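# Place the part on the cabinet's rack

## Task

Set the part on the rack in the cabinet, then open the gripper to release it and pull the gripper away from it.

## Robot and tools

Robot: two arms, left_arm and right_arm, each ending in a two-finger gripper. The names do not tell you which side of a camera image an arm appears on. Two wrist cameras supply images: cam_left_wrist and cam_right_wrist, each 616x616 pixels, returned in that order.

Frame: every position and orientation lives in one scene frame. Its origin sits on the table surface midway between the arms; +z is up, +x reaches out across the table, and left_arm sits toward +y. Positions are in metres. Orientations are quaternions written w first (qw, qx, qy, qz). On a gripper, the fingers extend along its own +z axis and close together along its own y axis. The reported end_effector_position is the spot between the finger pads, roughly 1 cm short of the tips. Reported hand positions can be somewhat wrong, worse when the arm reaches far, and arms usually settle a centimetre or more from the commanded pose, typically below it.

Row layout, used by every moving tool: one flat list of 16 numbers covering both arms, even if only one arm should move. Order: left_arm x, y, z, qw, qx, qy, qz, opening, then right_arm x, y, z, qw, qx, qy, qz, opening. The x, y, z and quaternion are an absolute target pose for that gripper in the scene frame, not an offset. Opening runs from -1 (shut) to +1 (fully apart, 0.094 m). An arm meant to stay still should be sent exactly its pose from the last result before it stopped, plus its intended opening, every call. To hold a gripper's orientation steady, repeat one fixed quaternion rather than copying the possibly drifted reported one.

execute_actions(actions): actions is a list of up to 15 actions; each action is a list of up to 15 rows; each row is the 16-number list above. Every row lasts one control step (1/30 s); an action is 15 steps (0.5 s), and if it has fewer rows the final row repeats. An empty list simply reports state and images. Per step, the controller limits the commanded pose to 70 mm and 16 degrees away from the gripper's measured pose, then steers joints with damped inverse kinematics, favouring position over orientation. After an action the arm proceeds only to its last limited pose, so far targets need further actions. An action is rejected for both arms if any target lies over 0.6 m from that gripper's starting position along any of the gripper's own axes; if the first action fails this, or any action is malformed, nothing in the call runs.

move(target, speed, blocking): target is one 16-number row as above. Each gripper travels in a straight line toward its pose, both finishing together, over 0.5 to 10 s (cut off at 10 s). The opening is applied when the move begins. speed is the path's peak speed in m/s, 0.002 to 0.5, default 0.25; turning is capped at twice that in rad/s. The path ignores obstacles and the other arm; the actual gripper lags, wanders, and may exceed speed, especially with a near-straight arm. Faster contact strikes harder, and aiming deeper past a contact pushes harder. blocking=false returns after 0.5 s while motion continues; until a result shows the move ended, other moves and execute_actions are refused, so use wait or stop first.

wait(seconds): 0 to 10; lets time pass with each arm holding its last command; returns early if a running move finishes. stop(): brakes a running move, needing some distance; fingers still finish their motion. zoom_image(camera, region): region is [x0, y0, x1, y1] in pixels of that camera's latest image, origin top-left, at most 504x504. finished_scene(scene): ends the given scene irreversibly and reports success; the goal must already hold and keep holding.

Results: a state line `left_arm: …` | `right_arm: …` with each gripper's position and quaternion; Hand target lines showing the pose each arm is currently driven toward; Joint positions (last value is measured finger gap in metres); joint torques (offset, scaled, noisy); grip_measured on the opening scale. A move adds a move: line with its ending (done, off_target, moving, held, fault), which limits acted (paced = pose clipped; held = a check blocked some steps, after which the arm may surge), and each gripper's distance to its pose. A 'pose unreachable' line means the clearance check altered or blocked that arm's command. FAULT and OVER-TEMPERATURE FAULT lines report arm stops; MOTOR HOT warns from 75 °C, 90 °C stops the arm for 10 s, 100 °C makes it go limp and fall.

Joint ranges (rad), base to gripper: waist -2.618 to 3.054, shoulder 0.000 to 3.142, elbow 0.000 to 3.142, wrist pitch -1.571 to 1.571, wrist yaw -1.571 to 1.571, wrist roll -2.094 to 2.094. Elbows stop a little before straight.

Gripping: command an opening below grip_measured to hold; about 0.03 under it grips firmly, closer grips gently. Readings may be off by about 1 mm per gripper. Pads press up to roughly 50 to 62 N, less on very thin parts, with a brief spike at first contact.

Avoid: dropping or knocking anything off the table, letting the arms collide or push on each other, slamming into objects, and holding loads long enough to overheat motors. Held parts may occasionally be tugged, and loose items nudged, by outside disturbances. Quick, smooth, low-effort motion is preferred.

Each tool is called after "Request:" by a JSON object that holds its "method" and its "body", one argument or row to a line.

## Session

Request:
{"method": "execute_actions", "body": {
  "actions": []
}}

Scene clock: 0.00 s.
left_arm: end_effector_position=(+0.4877, +0.4309, +0.1504) grip_measured=+1.000 end_effector_quat_wxyz=(+0.457, -0.339, +0.712, -0.413) | right_arm: end_effector_position=(+0.1328, +0.0837, +0.3841) grip_measured=+1.000 end_effector_quat_wxyz=(+0.327, -0.184, +0.856, +0.356)
Joint positions: left_arm=[ 0.592  2.139  1.396  0.368  0.851 -0.891  0.094] | right_arm=[ 1.609  1.564  1.9   -0.958  0.421  0.902  0.094]
Joint velocities: left_arm=[-0.007 -0.017  0.012 -0.022  0.066  0.037  0.   ] | right_arm=[ 0.002  0.007 -0.007  0.051  0.022  0.051  0.   ]
Joint torques (N m, as the arm reports them, + toward a larger angle): no reading
Motor temperatures (°C, as the motors report them): left_arm=[23 31 24 30 21 22] | right_arm=[25 29 24 31 23 22]
Hand target (left_arm): +0.490, +0.432, +0.171; +0.478, -0.318, +0.709, -0.409
Hand target (right_arm): +0.134, +0.080, +0.393; +0.333, -0.180, +0.851, +0.364

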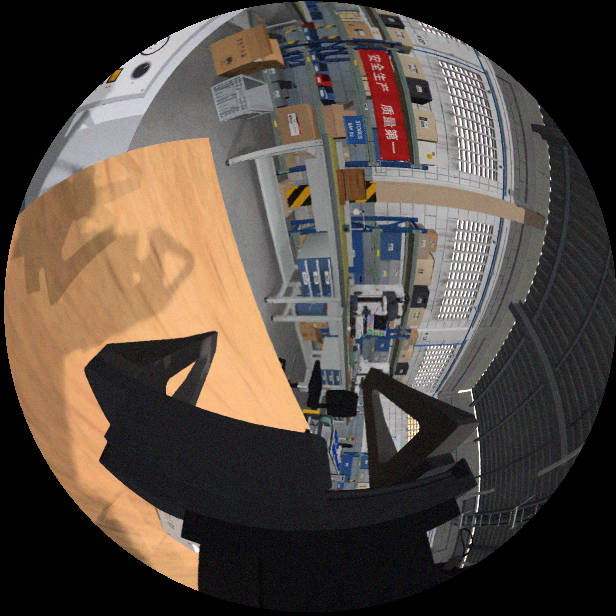

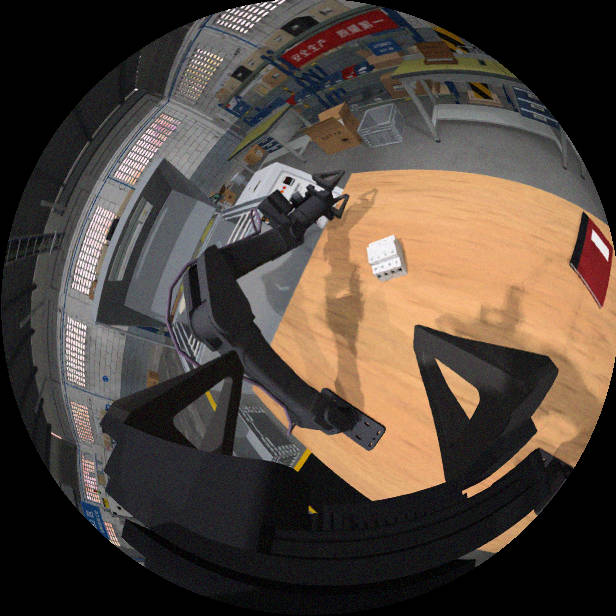

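Request:
{"method": "move", "body": {
  "target": [0.33,0.25,0.25,0.0,0,1,0,1, 0.2,-0.3,0.35,0.383,0,0.924,0,1],
  "speed": 0.2
}}

Scene clock: 7.93 s.
left_arm: end_effector_position=(+0.3379, +0.2500, +0.2437) grip_measured=+1.000 end_effector_quat_wxyz=(+0.121, -0.012, +0.993, +0.001) | right_arm: end_effector_position=(+0.2076, -0.2959, +0.3543) grip_measured=+1.000 end_effector_quat_wxyz=(+0.390, -0.007, +0.920, +0.040)
Joint positions: left_arm=[ 0.055  1.892  2.13  -1.565  0.008  0.034  0.094] | right_arm=[ 0.69   0.872  1.61  -1.573  0.362  0.468  0.094]
Joint velocities: left_arm=[ 0.012  0.022 -0.002 -0.051  0.007  0.007  0.   ] | right_arm=[-0.012 -0.007 -0.012  0.007 -0.007 -0.066  0.   ]
Joint torques (N m, as the arm reports them, + toward a larger angle): left_arm=[-0.3  -9.9   4.74  0.85 -0.12  0.05] | right_arm=[-0.81  0.04  3.57  1.15  0.06 -0.15]
Motor temperatures (°C, as the motors report them): left_arm=[23 33 24 30 21 22] | right_arm=[25 29 24 32 23 22]
Hand target (left_arm): +0.332, +0.250, +0.250; +0.127, -0.007, +0.992, +0.008
Hand target (right_arm): +0.204, -0.300, +0.352; +0.389, -0.010, +0.921, +0.036
Off the commanded pose (left_arm): 0.010 m, 14 deg.
Off the commanded pose (right_arm): 0.010 m, 5 deg.
joint sent to its limit (left arm) — the command would take joint 4 (wrist pitch) past its lower limit, so that joint was sent only as far as its limit.
joint sent to its limit (right arm) — the command would take joint 4 (wrist pitch) past its lower limit, so that joint was sent only as far as its limit.
move: off_target (left_arm, right_arm)

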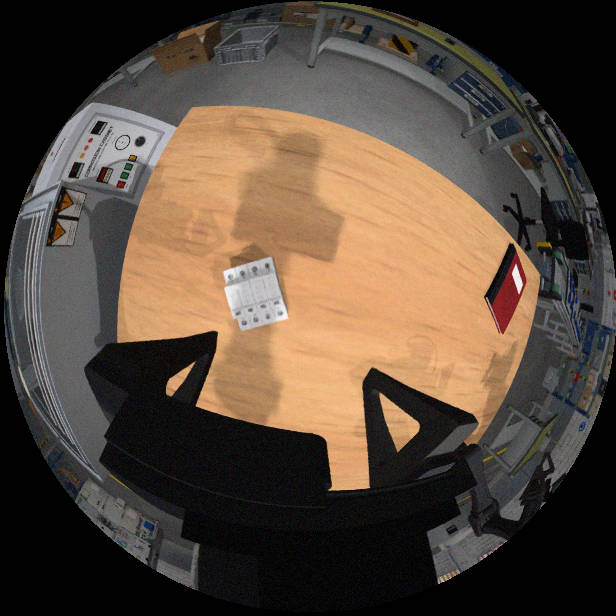

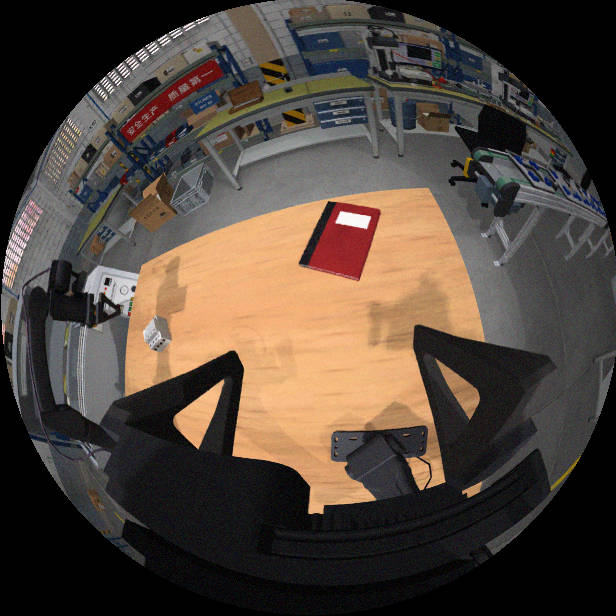

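Request:
{"method": "move", "body": {
  "target": [0.27,0.28,0.14,0.410,-0.219,0.879,0.102,1, 0.2,-0.3,0.35,0.383,0,0.924,0,1],
  "speed": 0.15
}}

Scene clock: 20.50 s.
left_arm: end_effector_position=(+0.2665, +0.2796, +0.1305) grip_measured=+1.000 end_effector_quat_wxyz=(+0.390, -0.213, +0.890, +0.099) | right_arm: end_effector_position=(+0.2050, -0.2966, +0.3528) grip_measured=+1.000 end_effector_quat_wxyz=(+0.392, -0.013, +0.919, +0.040)
Joint positions: left_arm=[-0.056  1.118  0.663 -0.362 -0.386 -0.368  0.094] | right_arm=[ 0.707  0.857  1.598 -1.574  0.371  0.468  0.094]
Joint velocities: left_arm=[-0.002  0.012 -0.002  0.037  0.022  0.007  0.   ] | right_arm=[-0.012 -0.002 -0.007  0.081 -0.037 -0.007  0.   ]
Joint torques (N m, as the arm reports them, + toward a larger angle): left_arm=[-0.56 -4.51  6.57  2.02 -0.36 -0.06] | right_arm=[ 0.05 -0.16  3.09  1.17  0.16 -0.11]
Motor temperatures (°C, as the motors report them): left_arm=[23 34 24 30 21 22] | right_arm=[25 29 24 33 23 22]
Hand target (left_arm): +0.269, +0.280, +0.140; +0.411, -0.217, +0.880, +0.099
Hand target (right_arm): +0.201, -0.301, +0.350; +0.393, -0.015, +0.919, +0.037
Off the commanded pose (left_arm): 0.010 m, 3 deg.
Off the commanded pose (right_arm): 0.007 m, 5 deg.
joint sent to its limit (right arm) — the command would take joint 4 (wrist pitch) past its lower limit, so that joint was sent only as far as its limit.
move: off_target (left_arm, right_arm)

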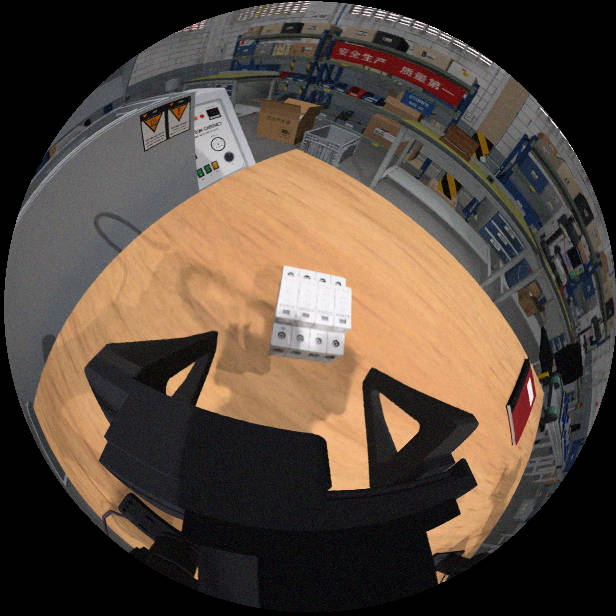

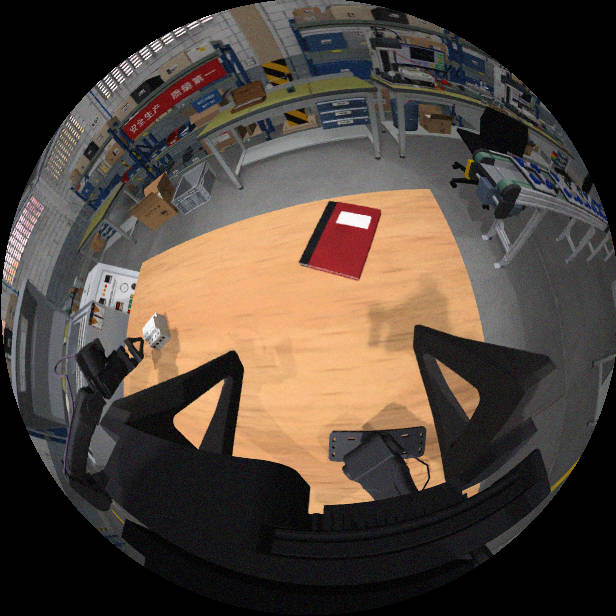

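Request:
{"method": "move", "body": {
  "target": [0.310,0.287,0.10,0.408,-0.242,0.873,0.113,1, 0.2,-0.3,0.35,0.383,0,0.924,0,1],
  "speed": 0.08
}}

Scene clock: 27.70 s.
left_arm: end_effector_position=(+0.3067, +0.2833, +0.0962) grip_measured=+1.000 end_effector_quat_wxyz=(+0.397, -0.234, +0.881, +0.107) | right_arm: end_effector_position=(+0.2050, -0.2966, +0.3528) grip_measured=+1.000 end_effector_quat_wxyz=(+0.392, -0.013, +0.919, +0.040)
Joint positions: left_arm=[-0.056  1.362  0.663 -0.111 -0.421 -0.402  0.094] | right_arm=[ 0.707  0.857  1.598 -1.574  0.371  0.469  0.094]
Joint velocities: left_arm=[ 0.002 -0.007 -0.007  0.007 -0.081 -0.007  0.   ] | right_arm=[-0.012 -0.007  0.012 -0.022  0.007  0.022  0.   ]
Joint torques (N m, as the arm reports them, + toward a larger angle): left_arm=[ 0.23 -4.08  6.51  2.03 -0.37 -0.06] | right_arm=[ 0.07 -0.2   3.07  1.22  0.21 -0.07]
Motor temperatures (°C, as the motors report them): left_arm=[23 33 25 31 21 22] | right_arm=[25 29 24 33 23 22]
Hand target (left_arm): +0.310, +0.287, +0.100; +0.408, -0.242, +0.873, +0.113
Hand target (right_arm): +0.201, -0.301, +0.350; +0.393, -0.015, +0.919, +0.037
Off the commanded pose (left_arm): 0.006 m, 2 deg.
Off the commanded pose (right_arm): 0.007 m, 5 deg.
joint sent to its limit (right arm) — the command would take joint 4 (wrist pitch) past its lower limit, so that joint was sent only as far as its limit.
move: off_target (right_arm)

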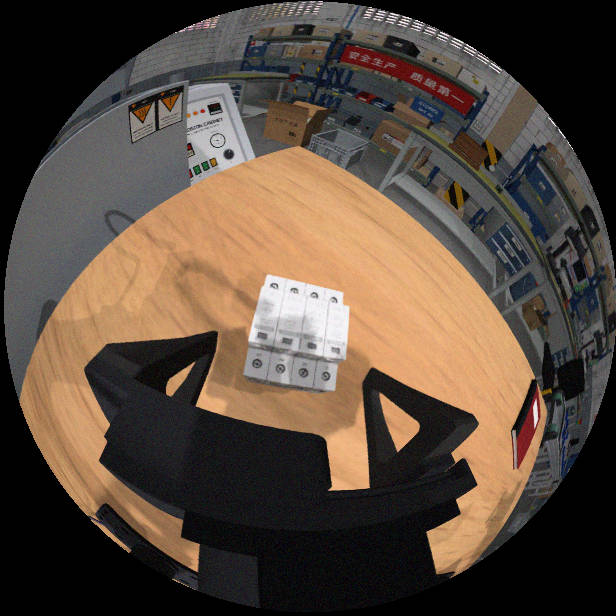

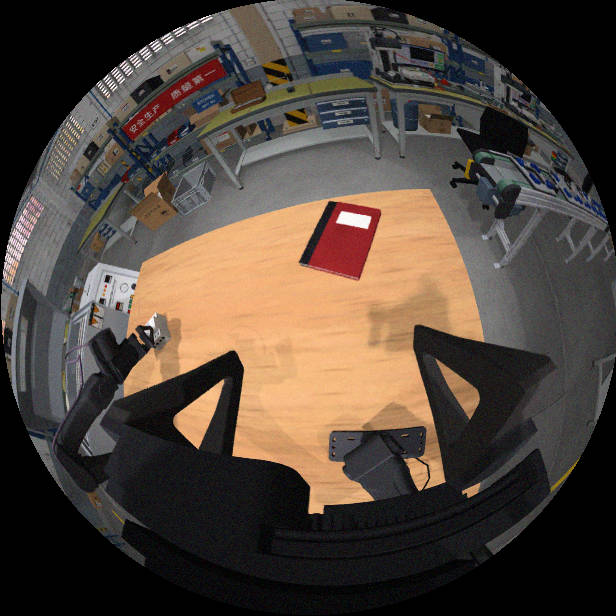

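Request:
{"method": "move", "body": {
  "target": [0.350,0.311,0.062,0.408,-0.242,0.873,0.113,1, 0.2,-0.3,0.35,0.383,0,0.924,0,1],
  "speed": 0.05
}}

Scene clock: 33.03 s.
left_arm: end_effector_position=(+0.3314, +0.3052, +0.0440) grip_measured=+1.000 end_effector_quat_wxyz=(+0.379, -0.236, +0.887, +0.114) | right_arm: end_effector_position=(+0.2050, -0.2966, +0.3528) grip_measured=+1.000 end_effector_quat_wxyz=(+0.392, -0.013, +0.919, +0.041)
Joint positions: left_arm=[ 0.027  1.612  0.663  0.121 -0.372 -0.344  0.094] | right_arm=[ 0.707  0.857  1.598 -1.574  0.371  0.469  0.094]
Joint velocities: left_arm=[-0.012 -0.012 -0.002  0.037 -0.051 -0.081  0.   ] | right_arm=[-0.002 -0.017  0.002  0.037  0.037  0.022  0.   ]
Joint torques (N m, as the arm reports them, + toward a larger angle): left_arm=[ 0.82 -5.48  9.07  2.03 -0.19  0.04] | right_arm=[ 0.12 -0.15  3.04  1.14  0.14 -0.11]
Motor temperatures (°C, as the motors report them): left_arm=[23 32 25 31 21 22] | right_arm=[25 29 24 33 23 22]
Hand target (left_arm): +0.348, +0.311, +0.063; +0.408, -0.242, +0.873, +0.113
Hand target (right_arm): +0.201, -0.301, +0.350; +0.393, -0.015, +0.919, +0.037
Off the commanded pose (left_arm): 0.027 m, 4 deg.
Off the commanded pose (right_arm): 0.007 m, 5 deg.
joint sent to its limit (right arm) — the command would take joint 4 (wrist pitch) past its lower limit, so that joint was sent only as far as its limit.
move: off_target (left_arm, right_arm)

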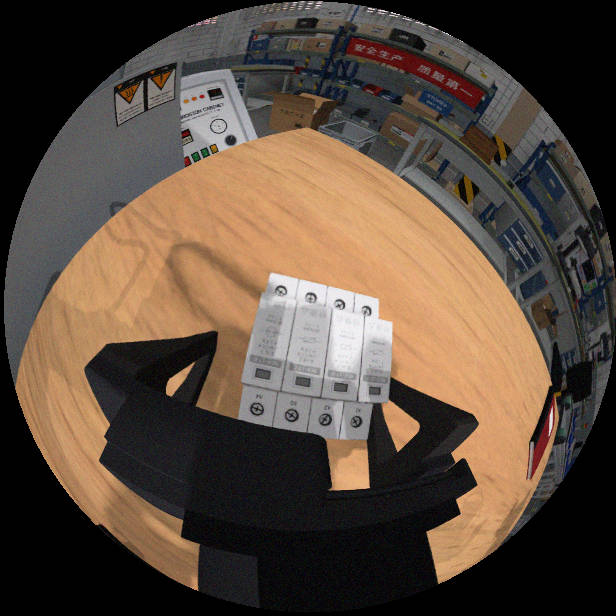

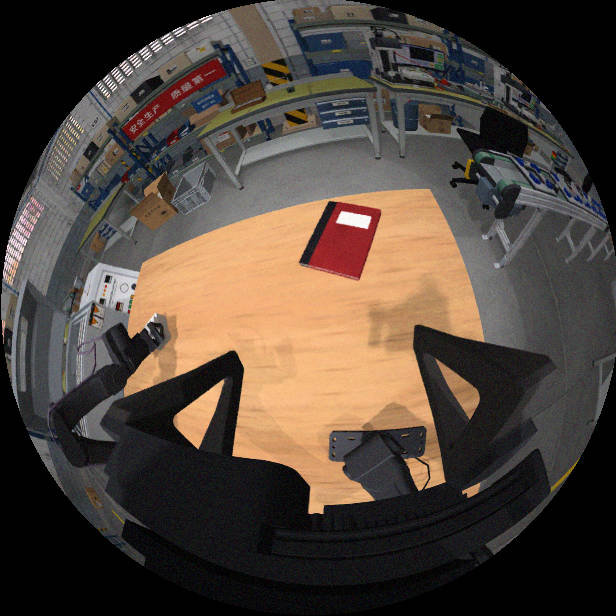

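Request:
{"method": "move", "body": {
  "target": [0.360,0.306,0.068,0.408,-0.242,0.873,0.113,1, 0.2,-0.3,0.35,0.383,0,0.924,0,1],
  "speed": 0.03
}}

Scene clock: 40.63 s.
left_arm: end_effector_position=(+0.3479, +0.3060, +0.0545) grip_measured=+1.000 end_effector_quat_wxyz=(+0.392, -0.239, +0.882, +0.111) | right_arm: end_effector_position=(+0.2050, -0.2966, +0.3528) grip_measured=+1.000 end_effector_quat_wxyz=(+0.392, -0.013, +0.919, +0.041)
Joint positions: left_arm=[ 0.027  1.637  0.72   0.118 -0.372 -0.345  0.094] | right_arm=[ 0.707  0.857  1.598 -1.574  0.371  0.47   0.094]
Joint velocities: left_arm=[ 0.002 -0.007  0.007 -0.051  0.037  0.066  0.   ] | right_arm=[ 0.007  0.012  0.007 -0.066 -0.007 -0.11   0.   ]
Joint torques (N m, as the arm reports them, + toward a larger angle): left_arm=[-0.4  -5.84  9.1   1.72 -0.32 -0.06] | right_arm=[ 0.01 -0.19  3.13  1.16  0.19 -0.11]
Motor temperatures (°C, as the motors report them): left_arm=[23 32 25 32 21 22] | right_arm=[25 28 24 33 23 22]
Hand target (left_arm): +0.360, +0.306, +0.068; +0.408, -0.242, +0.873, +0.113
Hand target (right_arm): +0.201, -0.301, +0.350; +0.393, -0.015, +0.919, +0.037
Off the commanded pose (left_arm): 0.018 m, 2 deg.
Off the commanded pose (right_arm): 0.007 m, 5 deg.
joint sent to its limit (right arm) — the command would take joint 4 (wrist pitch) past its lower limit, so that joint was sent only as far as its limit.
move: off_target (left_arm, right_arm)

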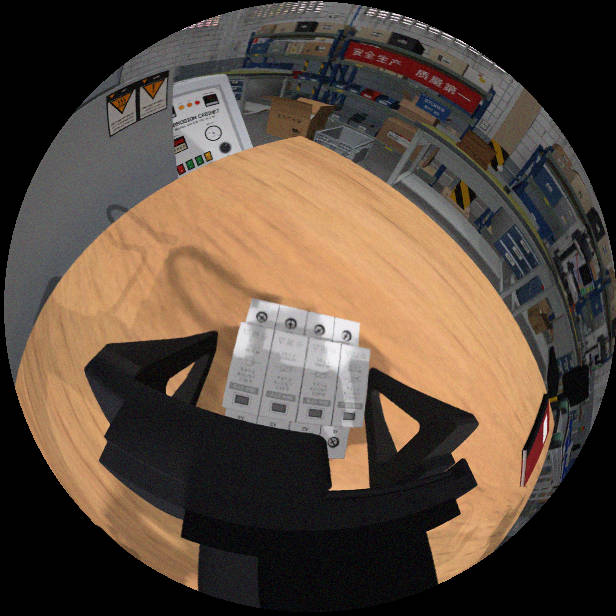

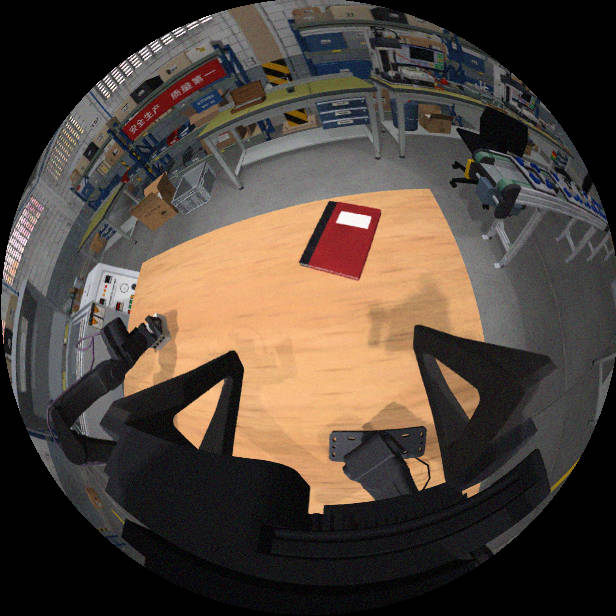

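Matches the scene 1 grasp view. Close, then lift.

Request:
{"method": "move", "body": {
  "target": [0.360,0.306,0.068,0.408,-0.242,0.873,0.113,0.45, 0.2,-0.3,0.35,0.383,0,0.924,0,1],
  "speed": 0.03
}}

Request:
{"method": "move", "body": {
  "target": [0.25,0.42,0.40,0.37,-0.45,0.78,0.21,0.45, 0.2,-0.3,0.35,0.383,0,0.924,0,1],
  "speed": 0.15
}}

Request:
{"method": "move", "body": {
  "target": [0.12,0.70,0.39,0.37,-0.565,0.673,0.31,0.45, 0.2,-0.3,0.35,0.383,0,0.924,0,1],
  "speed": 0.12
}}

Scene clock: 46.53 s.
left_arm: end_effector_position=(+0.3481, +0.3052, +0.0542) grip_measured=+0.521 end_effector_quat_wxyz=(+0.392, -0.239, +0.882, +0.109) | right_arm: end_effector_position=(+0.2050, -0.2966, +0.3528) grip_measured=+1.000 end_effector_quat_wxyz=(+0.392, -0.012, +0.919, +0.041)
Joint positions: left_arm=[ 0.027  1.637  0.72   0.118 -0.368 -0.349  0.071] | right_arm=[ 0.707  0.857  1.598 -1.574  0.371  0.47   0.094]
Joint velocities: left_arm=[-0.017 -0.002  0.007 -0.037 -0.11  -0.007 -0.   ] | right_arm=[-0.017 -0.017 -0.007  0.007 -0.081 -0.081  0.   ]
Joint torques (N m, as the arm reports them, + toward a larger angle): left_arm=[-0.4  -5.85  9.1   1.71 -0.36 -0.04] | right_arm=[ 0.14 -0.18  3.21  1.16  0.17 -0.11]
Motor temperatures (°C, as the motors report them): left_arm=[23 32 25 31 21 22] | right_arm=[25 28 24 33 23 22]
Hand target (left_arm): +0.359, +0.306, +0.068; +0.408, -0.242, +0.873, +0.113
Hand target (right_arm): +0.201, -0.301, +0.350; +0.393, -0.015, +0.919, +0.037
Off the commanded pose (left_arm): 0.018 m, 2 deg.
Off the commanded pose (right_arm): 0.007 m, 5 deg.
joint sent to its limit (right arm) — the command would take joint 4 (wrist pitch) past its lower limit, so that joint was sent only as far as its limit.
move: off_target (left_arm, right_arm)

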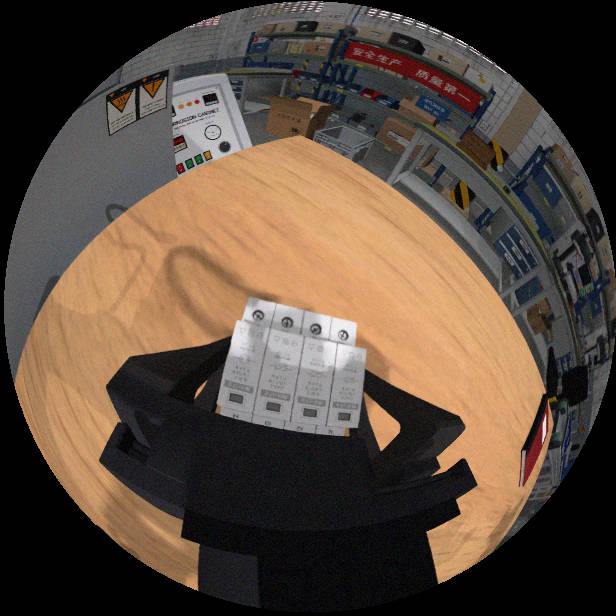

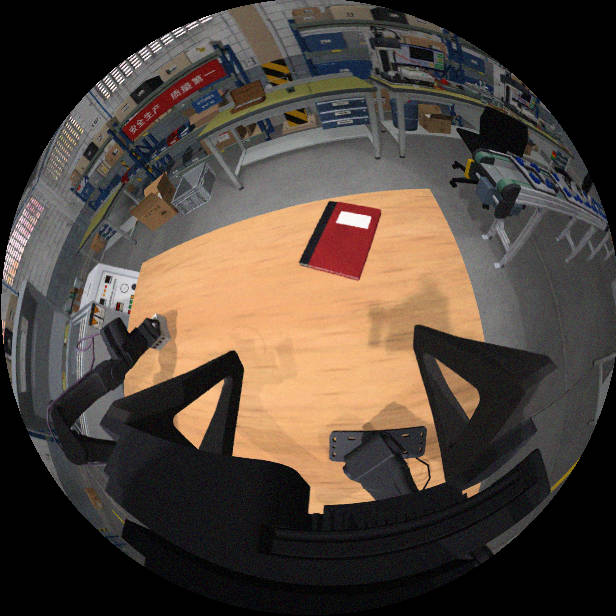

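Scene clock: 49.77 s.
left_arm: end_effector_position=(+0.2520, +0.4095, +0.3663) grip_measured=+0.521 end_effector_quat_wxyz=(+0.319, -0.438, +0.816, +0.200) | right_arm: end_effector_position=(+0.2050, -0.2966, +0.3528) grip_measured=+1.000 end_effector_quat_wxyz=(+0.392, -0.012, +0.919, +0.041)
Joint positions: left_arm=[ 0.291  1.579  2.073 -1.449 -0.5   -0.528  0.071] | right_arm=[ 0.707  0.857  1.598 -1.574  0.371  0.472  0.094]
Joint velocities: left_arm=[-0.012 -0.012  0.002 -0.037  0.037  0.007  0.   ] | right_arm=[-0.007  0.007  0.012  0.022 -0.007 -0.081  0.   ]
Joint torques (N m, as the arm reports them, + toward a larger angle): left_arm=[ 0.56 -6.3   9.69  2.1  -0.68 -0.06] | right_arm=[ 0.2  -0.25  3.03  1.16  0.21 -0.11]
Motor temperatures (°C, as the motors report them): left_arm=[23 32 26 32 21 22] | right_arm=[25 28 24 33 23 22]
Hand target (left_arm): +0.250, +0.419, +0.399; +0.373, -0.453, +0.782, +0.210
Hand target (right_arm): +0.201, -0.301, +0.350; +0.393, -0.015, +0.919, +0.037
Off the commanded pose (left_arm): 0.035 m, 7 deg.
Off the commanded pose (right_arm): 0.007 m, 5 deg.
joint sent to its limit (right arm) — the command would take joint 4 (wrist pitch) past its lower limit, so that joint was sent only as far as its limit.
move: off_target (left_arm, right_arm)

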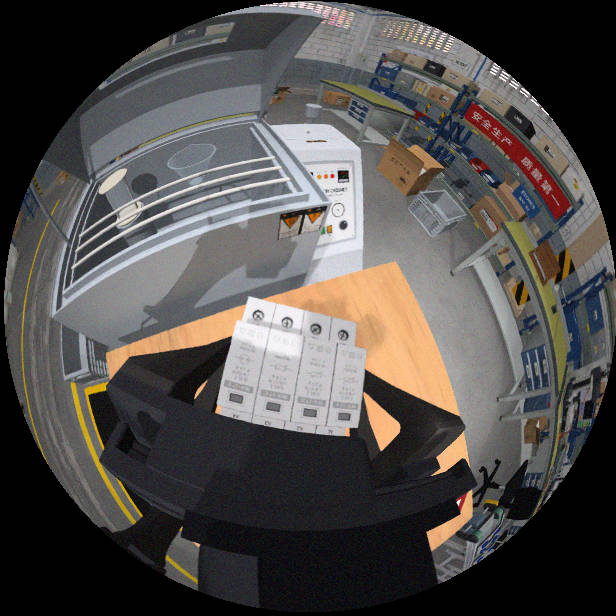

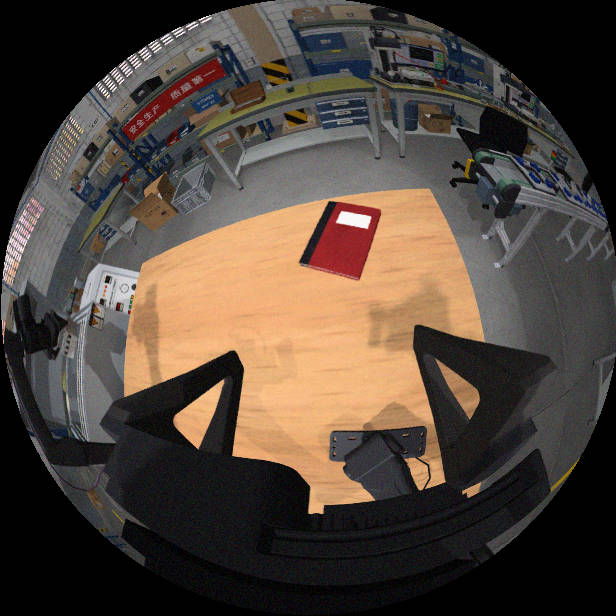

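Scene clock: 52.83 s.
left_arm: end_effector_position=(+0.1144, +0.6852, +0.3304) grip_measured=+0.521 end_effector_quat_wxyz=(+0.297, -0.582, +0.709, +0.267) | right_arm: end_effector_position=(+0.2050, -0.2966, +0.3528) grip_measured=+1.000 end_effector_quat_wxyz=(+0.392, -0.011, +0.919, +0.041)
Joint positions: left_arm=[ 1.153  1.839  2.128 -1.056 -0.191 -0.137  0.071] | right_arm=[ 0.707  0.857  1.598 -1.574  0.371  0.472  0.094]
Joint velocities: left_arm=[ 0.002  0.017  0.022 -0.037  0.022  0.022  0.001] | right_arm=[-0.012 -0.002  0.002  0.022 -0.007  0.037  0.   ]
Joint torques (N m, as the arm reports them, + toward a larger angle): left_arm=[  0.32 -10.22  11.35   2.96  -0.14   0.05] | right_arm=[ 0.04 -0.28  3.15  1.19  0.19 -0.13]
Motor temperatures (°C, as the motors report them): left_arm=[23 32 26 32 21 22] | right_arm=[25 28 24 33 23 22]
Hand target (left_arm): +0.116, +0.693, +0.390; +0.372, -0.563, +0.671, +0.308
Hand target (right_arm): +0.201, -0.301, +0.350; +0.393, -0.015, +0.919, +0.037
Off the commanded pose (left_arm): 0.062 m, 11 deg.
Off the commanded pose (right_arm): 0.007 m, 5 deg.
joint sent to its limit (right arm) — the command would take joint 4 (wrist pitch) past its lower limit, so that joint was sent only as far as its limit.
move: off_target (left_arm, right_arm)

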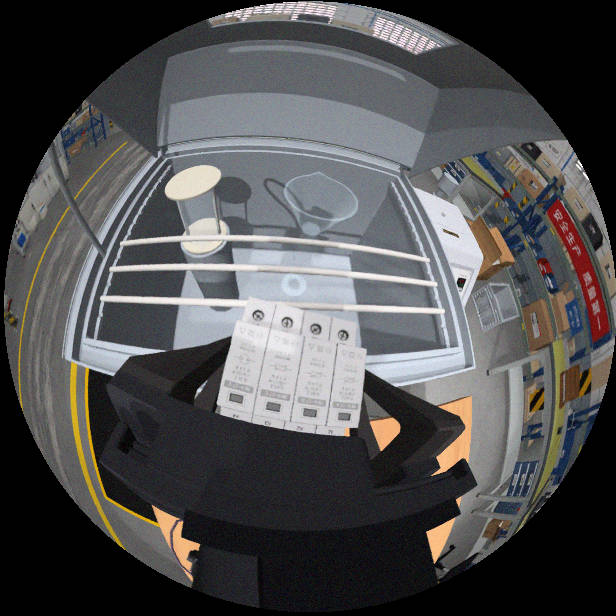

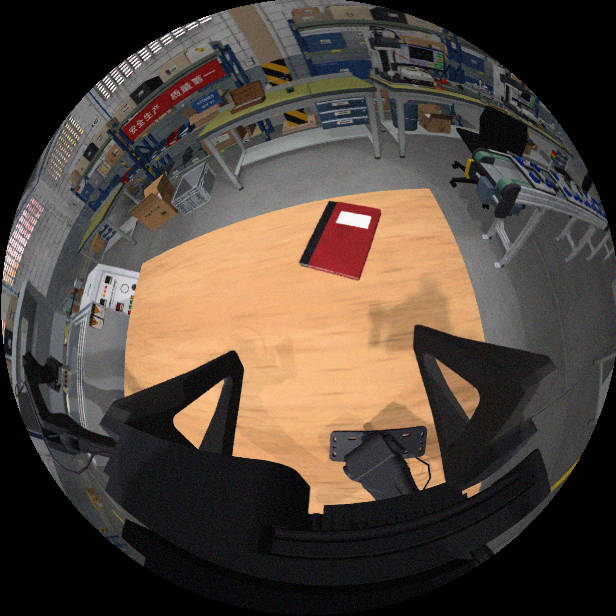

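Request:
{"method": "move", "body": {
  "target": [0.095,0.825,0.335,0.37,-0.565,0.673,0.31,0.45, 0.2,-0.3,0.35,0.383,0,0.924,0,1],
  "speed": 0.05
}}

Scene clock: 59.80 s.
left_arm: end_effector_position=(+0.0951, +0.8124, +0.2715) grip_measured=+0.521 end_effector_quat_wxyz=(+0.307, -0.585, +0.703, +0.264) | right_arm: end_effector_position=(+0.2050, -0.2966, +0.3528) grip_measured=+1.000 end_effector_quat_wxyz=(+0.392, -0.011, +0.919, +0.041)
Joint positions: left_arm=[ 1.303  2.329  2.622 -1.034 -0.072 -0.049  0.071] | right_arm=[ 0.707  0.857  1.598 -1.574  0.371  0.473  0.094]
Joint velocities: left_arm=[ 0.002  0.022  0.066 -0.183 -0.022 -0.007  0.001] | right_arm=[ 0.002 -0.002  0.012  0.007 -0.007  0.022  0.   ]
Joint torques (N m, as the arm reports them, + toward a larger angle): left_arm=[  0.58 -14.35  11.48   2.78   0.01   0.05] | right_arm=[ 0.   -0.17  3.16  1.15  0.18 -0.15]
Motor temperatures (°C, as the motors report them): left_arm=[23 34 26 34 21 22] | right_arm=[25 28 24 33 23 22]
Hand target (left_arm): +0.092, +0.817, +0.334; +0.370, -0.563, +0.672, +0.309
Hand target (right_arm): +0.201, -0.301, +0.350; +0.393, -0.015, +0.919, +0.037
Off the commanded pose (left_arm): 0.065 m, 10 deg.
Off the commanded pose (right_arm): 0.007 m, 5 deg.
joint sent to its limit (right arm) — the command would take joint 4 (wrist pitch) past its lower limit, so that joint was sent only as far as its limit.
move: off_target (left_arm, right_arm)

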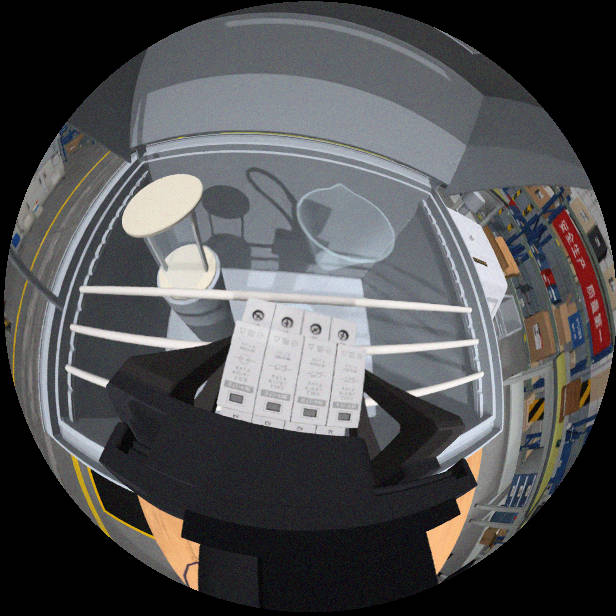

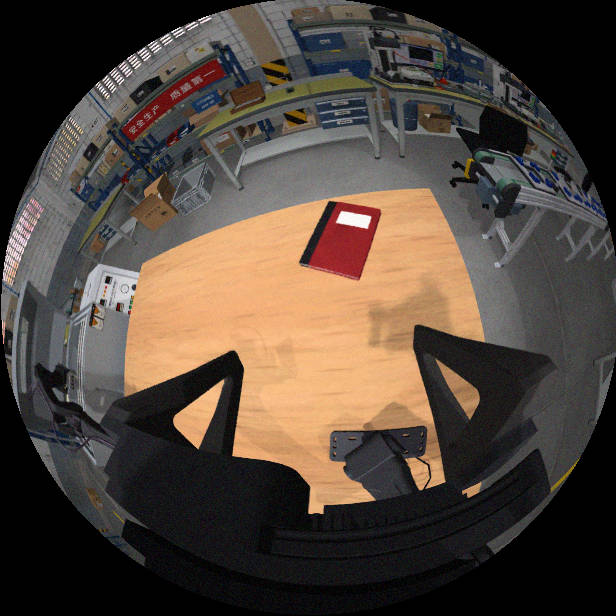

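Request:
{"method": "move", "body": {
  "target": [0.095,0.825,0.30,0.37,-0.565,0.673,0.31,0.45, 0.2,-0.3,0.35,0.383,0,0.924,0,1],
  "speed": 0.02
}}

Request:
{"method": "move", "body": {
  "target": [0.095,0.825,0.28,0.37,-0.565,0.673,0.31,0.45, 0.2,-0.3,0.35,0.383,0,0.924,0,1],
  "speed": 0.015
}}

Scene clock: 69.57 s.
left_arm: end_effector_position=(+0.0953, +0.8127, +0.2449) grip_measured=+0.520 end_effector_quat_wxyz=(+0.310, -0.583, +0.702, +0.266) | right_arm: end_effector_position=(+0.2050, -0.2966, +0.3528) grip_measured=+1.000 end_effector_quat_wxyz=(+0.392, -0.010, +0.919, +0.042)
Joint positions: left_arm=[ 1.303  2.216  2.303 -0.82  -0.071 -0.048  0.071] | right_arm=[ 0.707  0.857  1.598 -1.574  0.371  0.475  0.094]
Joint velocities: left_arm=[-0.017 -0.007 -0.002 -0.007 -0.066 -0.037 -0.   ] | right_arm=[ 0.022  0.002 -0.002 -0.037  0.007 -0.066  0.   ]
Joint torques (N m, as the arm reports them, + toward a larger angle): left_arm=[  0.48 -15.42   7.64   2.96  -0.01   0.01] | right_arm=[ 0.19 -0.2   3.04  1.14  0.19 -0.11]
Motor temperatures (°C, as the motors report them): left_arm=[23 37 26 35 21 22] | right_arm=[25 28 24 33 23 22]
Hand target (left_arm): +0.094, +0.820, +0.300; +0.368, -0.564, +0.673, +0.308
Hand target (right_arm): +0.201, -0.301, +0.350; +0.393, -0.015, +0.919, +0.037
Off the commanded pose (left_arm): 0.056 m, 9 deg.
Off the commanded pose (right_arm): 0.007 m, 5 deg.
joint sent to its limit (right arm) — the command would take joint 4 (wrist pitch) past its lower limit, so that joint was sent only as far as its limit.
move: off_target (left_arm, right_arm)

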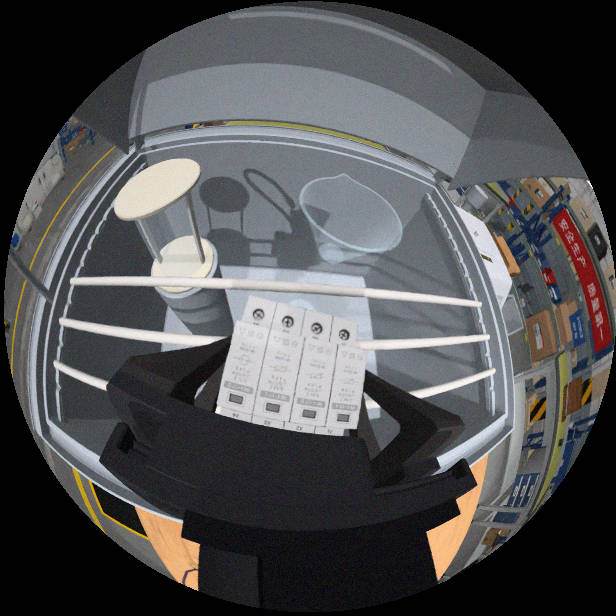

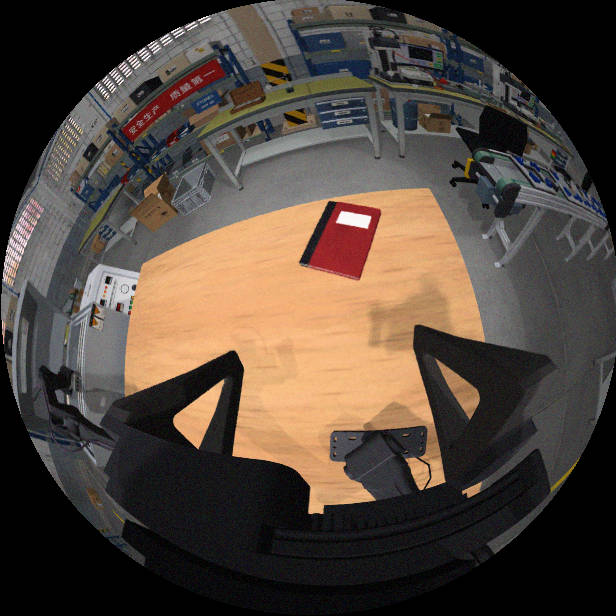

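Scene clock: 75.27 s.
left_arm: end_effector_position=(+0.0963, +0.8164, +0.2461) grip_measured=+0.520 end_effector_quat_wxyz=(+0.329, -0.574, +0.695, +0.281) | right_arm: end_effector_position=(+0.2050, -0.2966, +0.3528) grip_measured=+1.000 end_effector_quat_wxyz=(+0.392, -0.010, +0.919, +0.042)
Joint positions: left_arm=[ 1.303  2.171  2.192 -0.699 -0.071 -0.04   0.071] | right_arm=[ 0.707  0.857  1.598 -1.574  0.371  0.475  0.094]
Joint velocities: left_arm=[-0.002 -0.002  0.012  0.022 -0.022  0.007 -0.   ] | right_arm=[ 0.002 -0.012 -0.007 -0.007 -0.037 -0.051  0.   ]
Joint torques (N m, as the arm reports them, + toward a larger angle): left_arm=[  0.51 -13.66   6.82   2.82   0.    -0.06] | right_arm=[ 0.16 -0.26  2.86  1.13  0.19 -0.16]
Motor temperatures (°C, as the motors report them): left_arm=[23 37 26 35 21 22] | right_arm=[25 28 24 33 23 22]
Hand target (left_arm): +0.094, +0.823, +0.281; +0.368, -0.563, +0.672, +0.308
Hand target (right_arm): +0.201, -0.301, +0.350; +0.393, -0.015, +0.919, +0.037
Off the commanded pose (left_arm): 0.035 m, 6 deg.
Off the commanded pose (right_arm): 0.007 m, 5 deg.
joint sent to its limit (right arm) — the command would take joint 4 (wrist pitch) past its lower limit, so that joint was sent only as far as its limit.
move: off_target (left_arm, right_arm)

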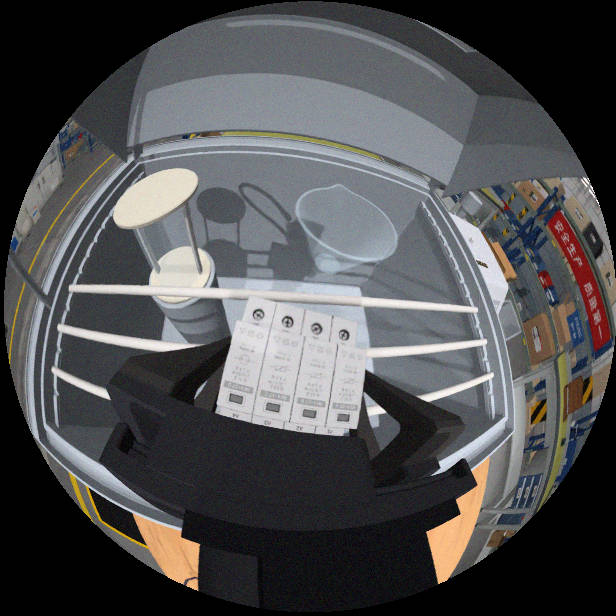

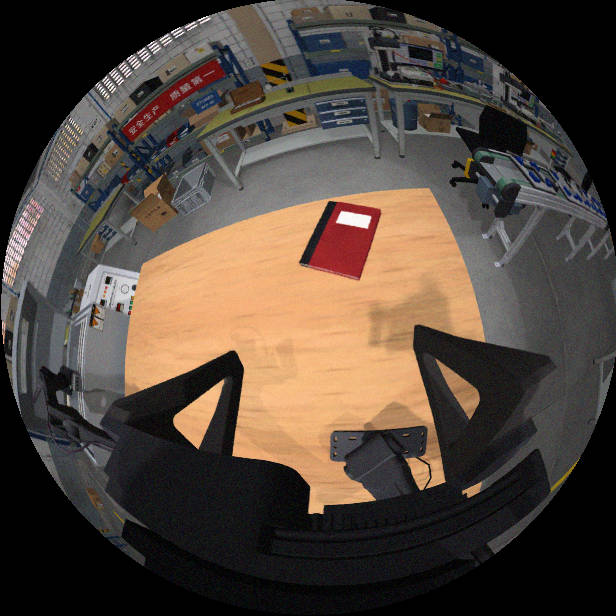

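Request:
{"method": "move", "body": {
  "target": [0.095,0.825,0.30,0.37,-0.565,0.673,0.31,0.9, 0.2,-0.3,0.35,0.383,0,0.924,0,1],
  "speed": 0.02
}}

Request:
{"method": "move", "body": {
  "target": [0.1,0.74,0.40,0.37,-0.565,0.673,0.31,1, 0.2,-0.3,0.35,0.383,0,0.924,0,1],
  "speed": 0.1
}}

Request:
{"method": "zoom_image", "body": {
  "camera": "cam_left_wrist",
  "region": [170, 260, 370, 400]
}}

Scene clock: 83.97 s.
left_arm: end_effector_position=(+0.0980, +0.8228, +0.2764) grip_measured=+0.899 end_effector_quat_wxyz=(+0.351, -0.567, +0.684, +0.297) | right_arm: end_effector_position=(+0.2050, -0.2966, +0.3528) grip_measured=+1.000 end_effector_quat_wxyz=(+0.392, -0.010, +0.919, +0.042)
Joint positions: left_arm=[ 1.303  2.191  2.302 -0.729 -0.071 -0.04   0.089] | right_arm=[ 0.707  0.857  1.598 -1.574  0.371  0.476  0.094]
Joint velocities: left_arm=[ 0.007 -0.007  0.022  0.007  0.022  0.007 -0.   ] | right_arm=[-0.012 -0.032  0.002 -0.007  0.037  0.007  0.   ]
Joint torques (N m, as the arm reports them, + toward a larger angle): left_arm=[  0.51 -11.5   10.31   2.     0.    -0.06] | right_arm=[ 0.34 -0.26  3.1   1.19  0.18 -0.13]
Motor temperatures (°C, as the motors report them): left_arm=[23 38 26 35 21 22] | right_arm=[25 28 24 33 23 22]
Hand target (left_arm): +0.095, +0.824, +0.300; +0.369, -0.563, +0.672, +0.309
Hand target (right_arm): +0.201, -0.301, +0.350; +0.393, -0.015, +0.919, +0.037
Off the commanded pose (left_arm): 0.024 m, 3 deg.
Off the commanded pose (right_arm): 0.007 m, 5 deg.
joint sent to its limit (right arm) — the command would take joint 4 (wrist pitch) past its lower limit, so that joint was sent only as far as its limit.
move: off_target (left_arm, right_arm)

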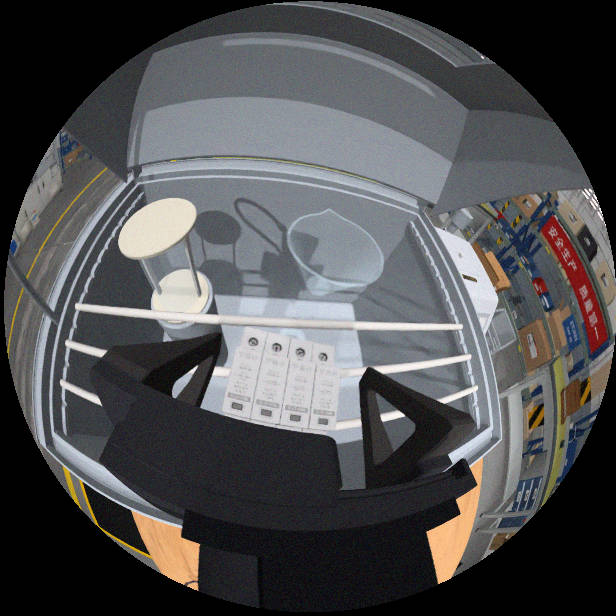

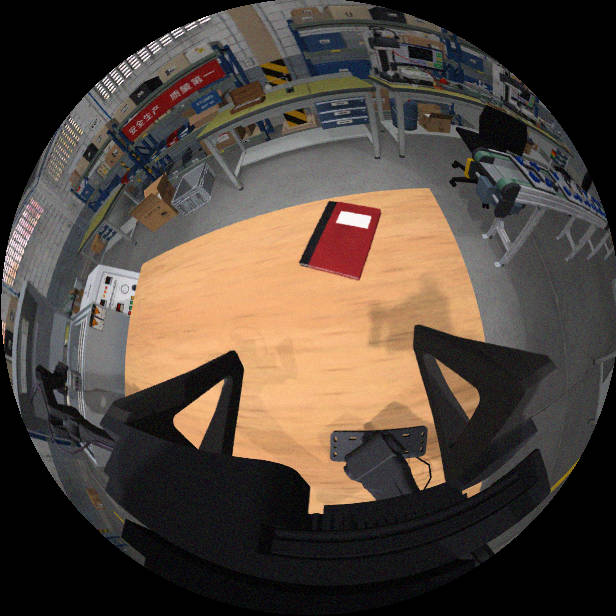

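Scene clock: 86.30 s.
left_arm: end_effector_position=(+0.0996, +0.7452, +0.3791) grip_measured=+1.000 end_effector_quat_wxyz=(+0.352, -0.569, +0.682, +0.295) | right_arm: end_effector_position=(+0.2050, -0.2966, +0.3528) grip_measured=+1.000 end_effector_quat_wxyz=(+0.392, -0.010, +0.919, +0.042)
Joint positions: left_arm=[ 1.249  2.137  2.701 -1.186 -0.115 -0.079  0.094] | right_arm=[ 0.707  0.857  1.598 -1.574  0.371  0.475  0.094]
Joint velocities: left_arm=[-0.007  0.002 -0.007 -0.11  -0.066  0.037  0.   ] | right_arm=[-0.007 -0.002 -0.002 -0.022  0.051  0.051  0.   ]
Joint torques (N m, as the arm reports them, + toward a larger angle): left_arm=[ -0.45 -10.02   8.81   2.02  -0.18  -0.06] | right_arm=[ 0.17 -0.33  3.15  1.16  0.19 -0.15]
Motor temperatures (°C, as the motors report them): left_arm=[23 38 26 35 21 22] | right_arm=[25 28 24 33 23 22]
Hand target (left_arm): +0.100, +0.740, +0.400; +0.370, -0.563, +0.671, +0.310
Hand target (right_arm): +0.201, -0.301, +0.350; +0.393, -0.015, +0.919, +0.037
Off the commanded pose (left_arm): 0.022 m, 3 deg.
Off the commanded pose (right_arm): 0.007 m, 5 deg.
joint sent to its limit (right arm) — the command would take joint 4 (wrist pitch) past its lower limit, so that joint was sent only as far as its limit.
move: off_target (left_arm, right_arm)

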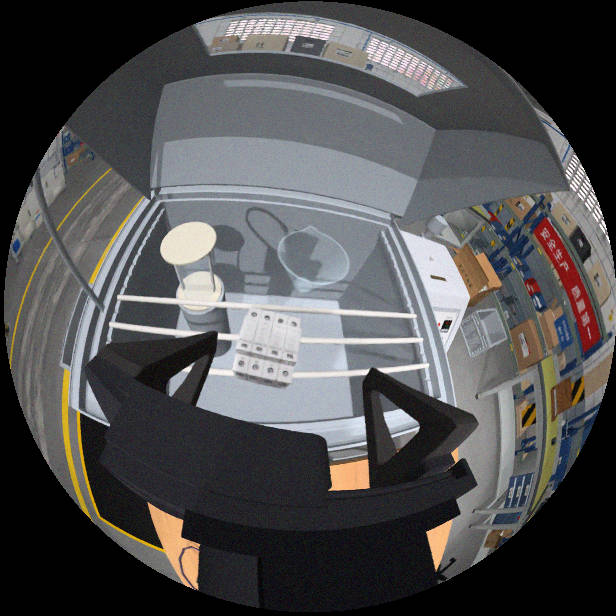

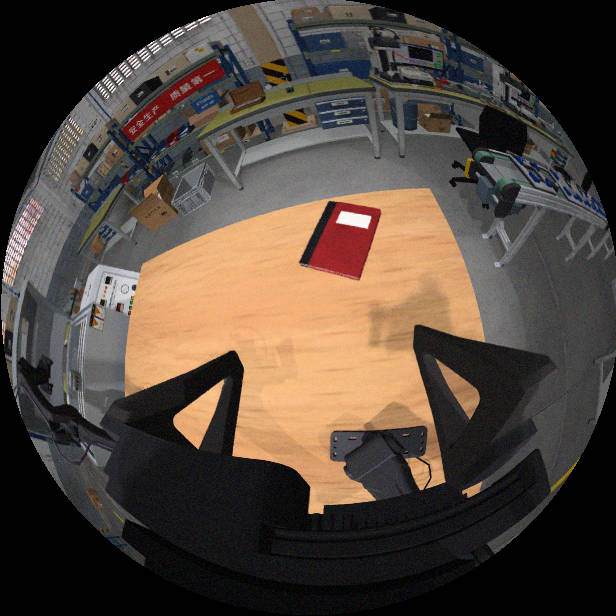

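Region (170, 260, 370, 400) of cam_left_wrist's 616x616 image, scaled by 2.520, with more detail than that image has; it fills the top 353 rows of this view, and the rest is white.

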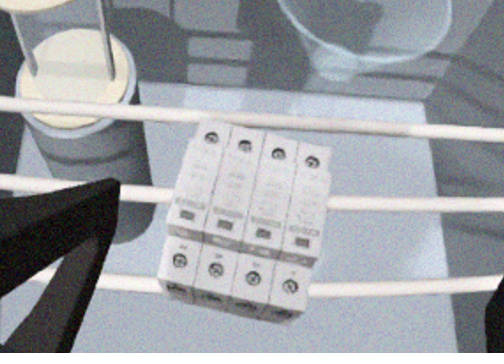

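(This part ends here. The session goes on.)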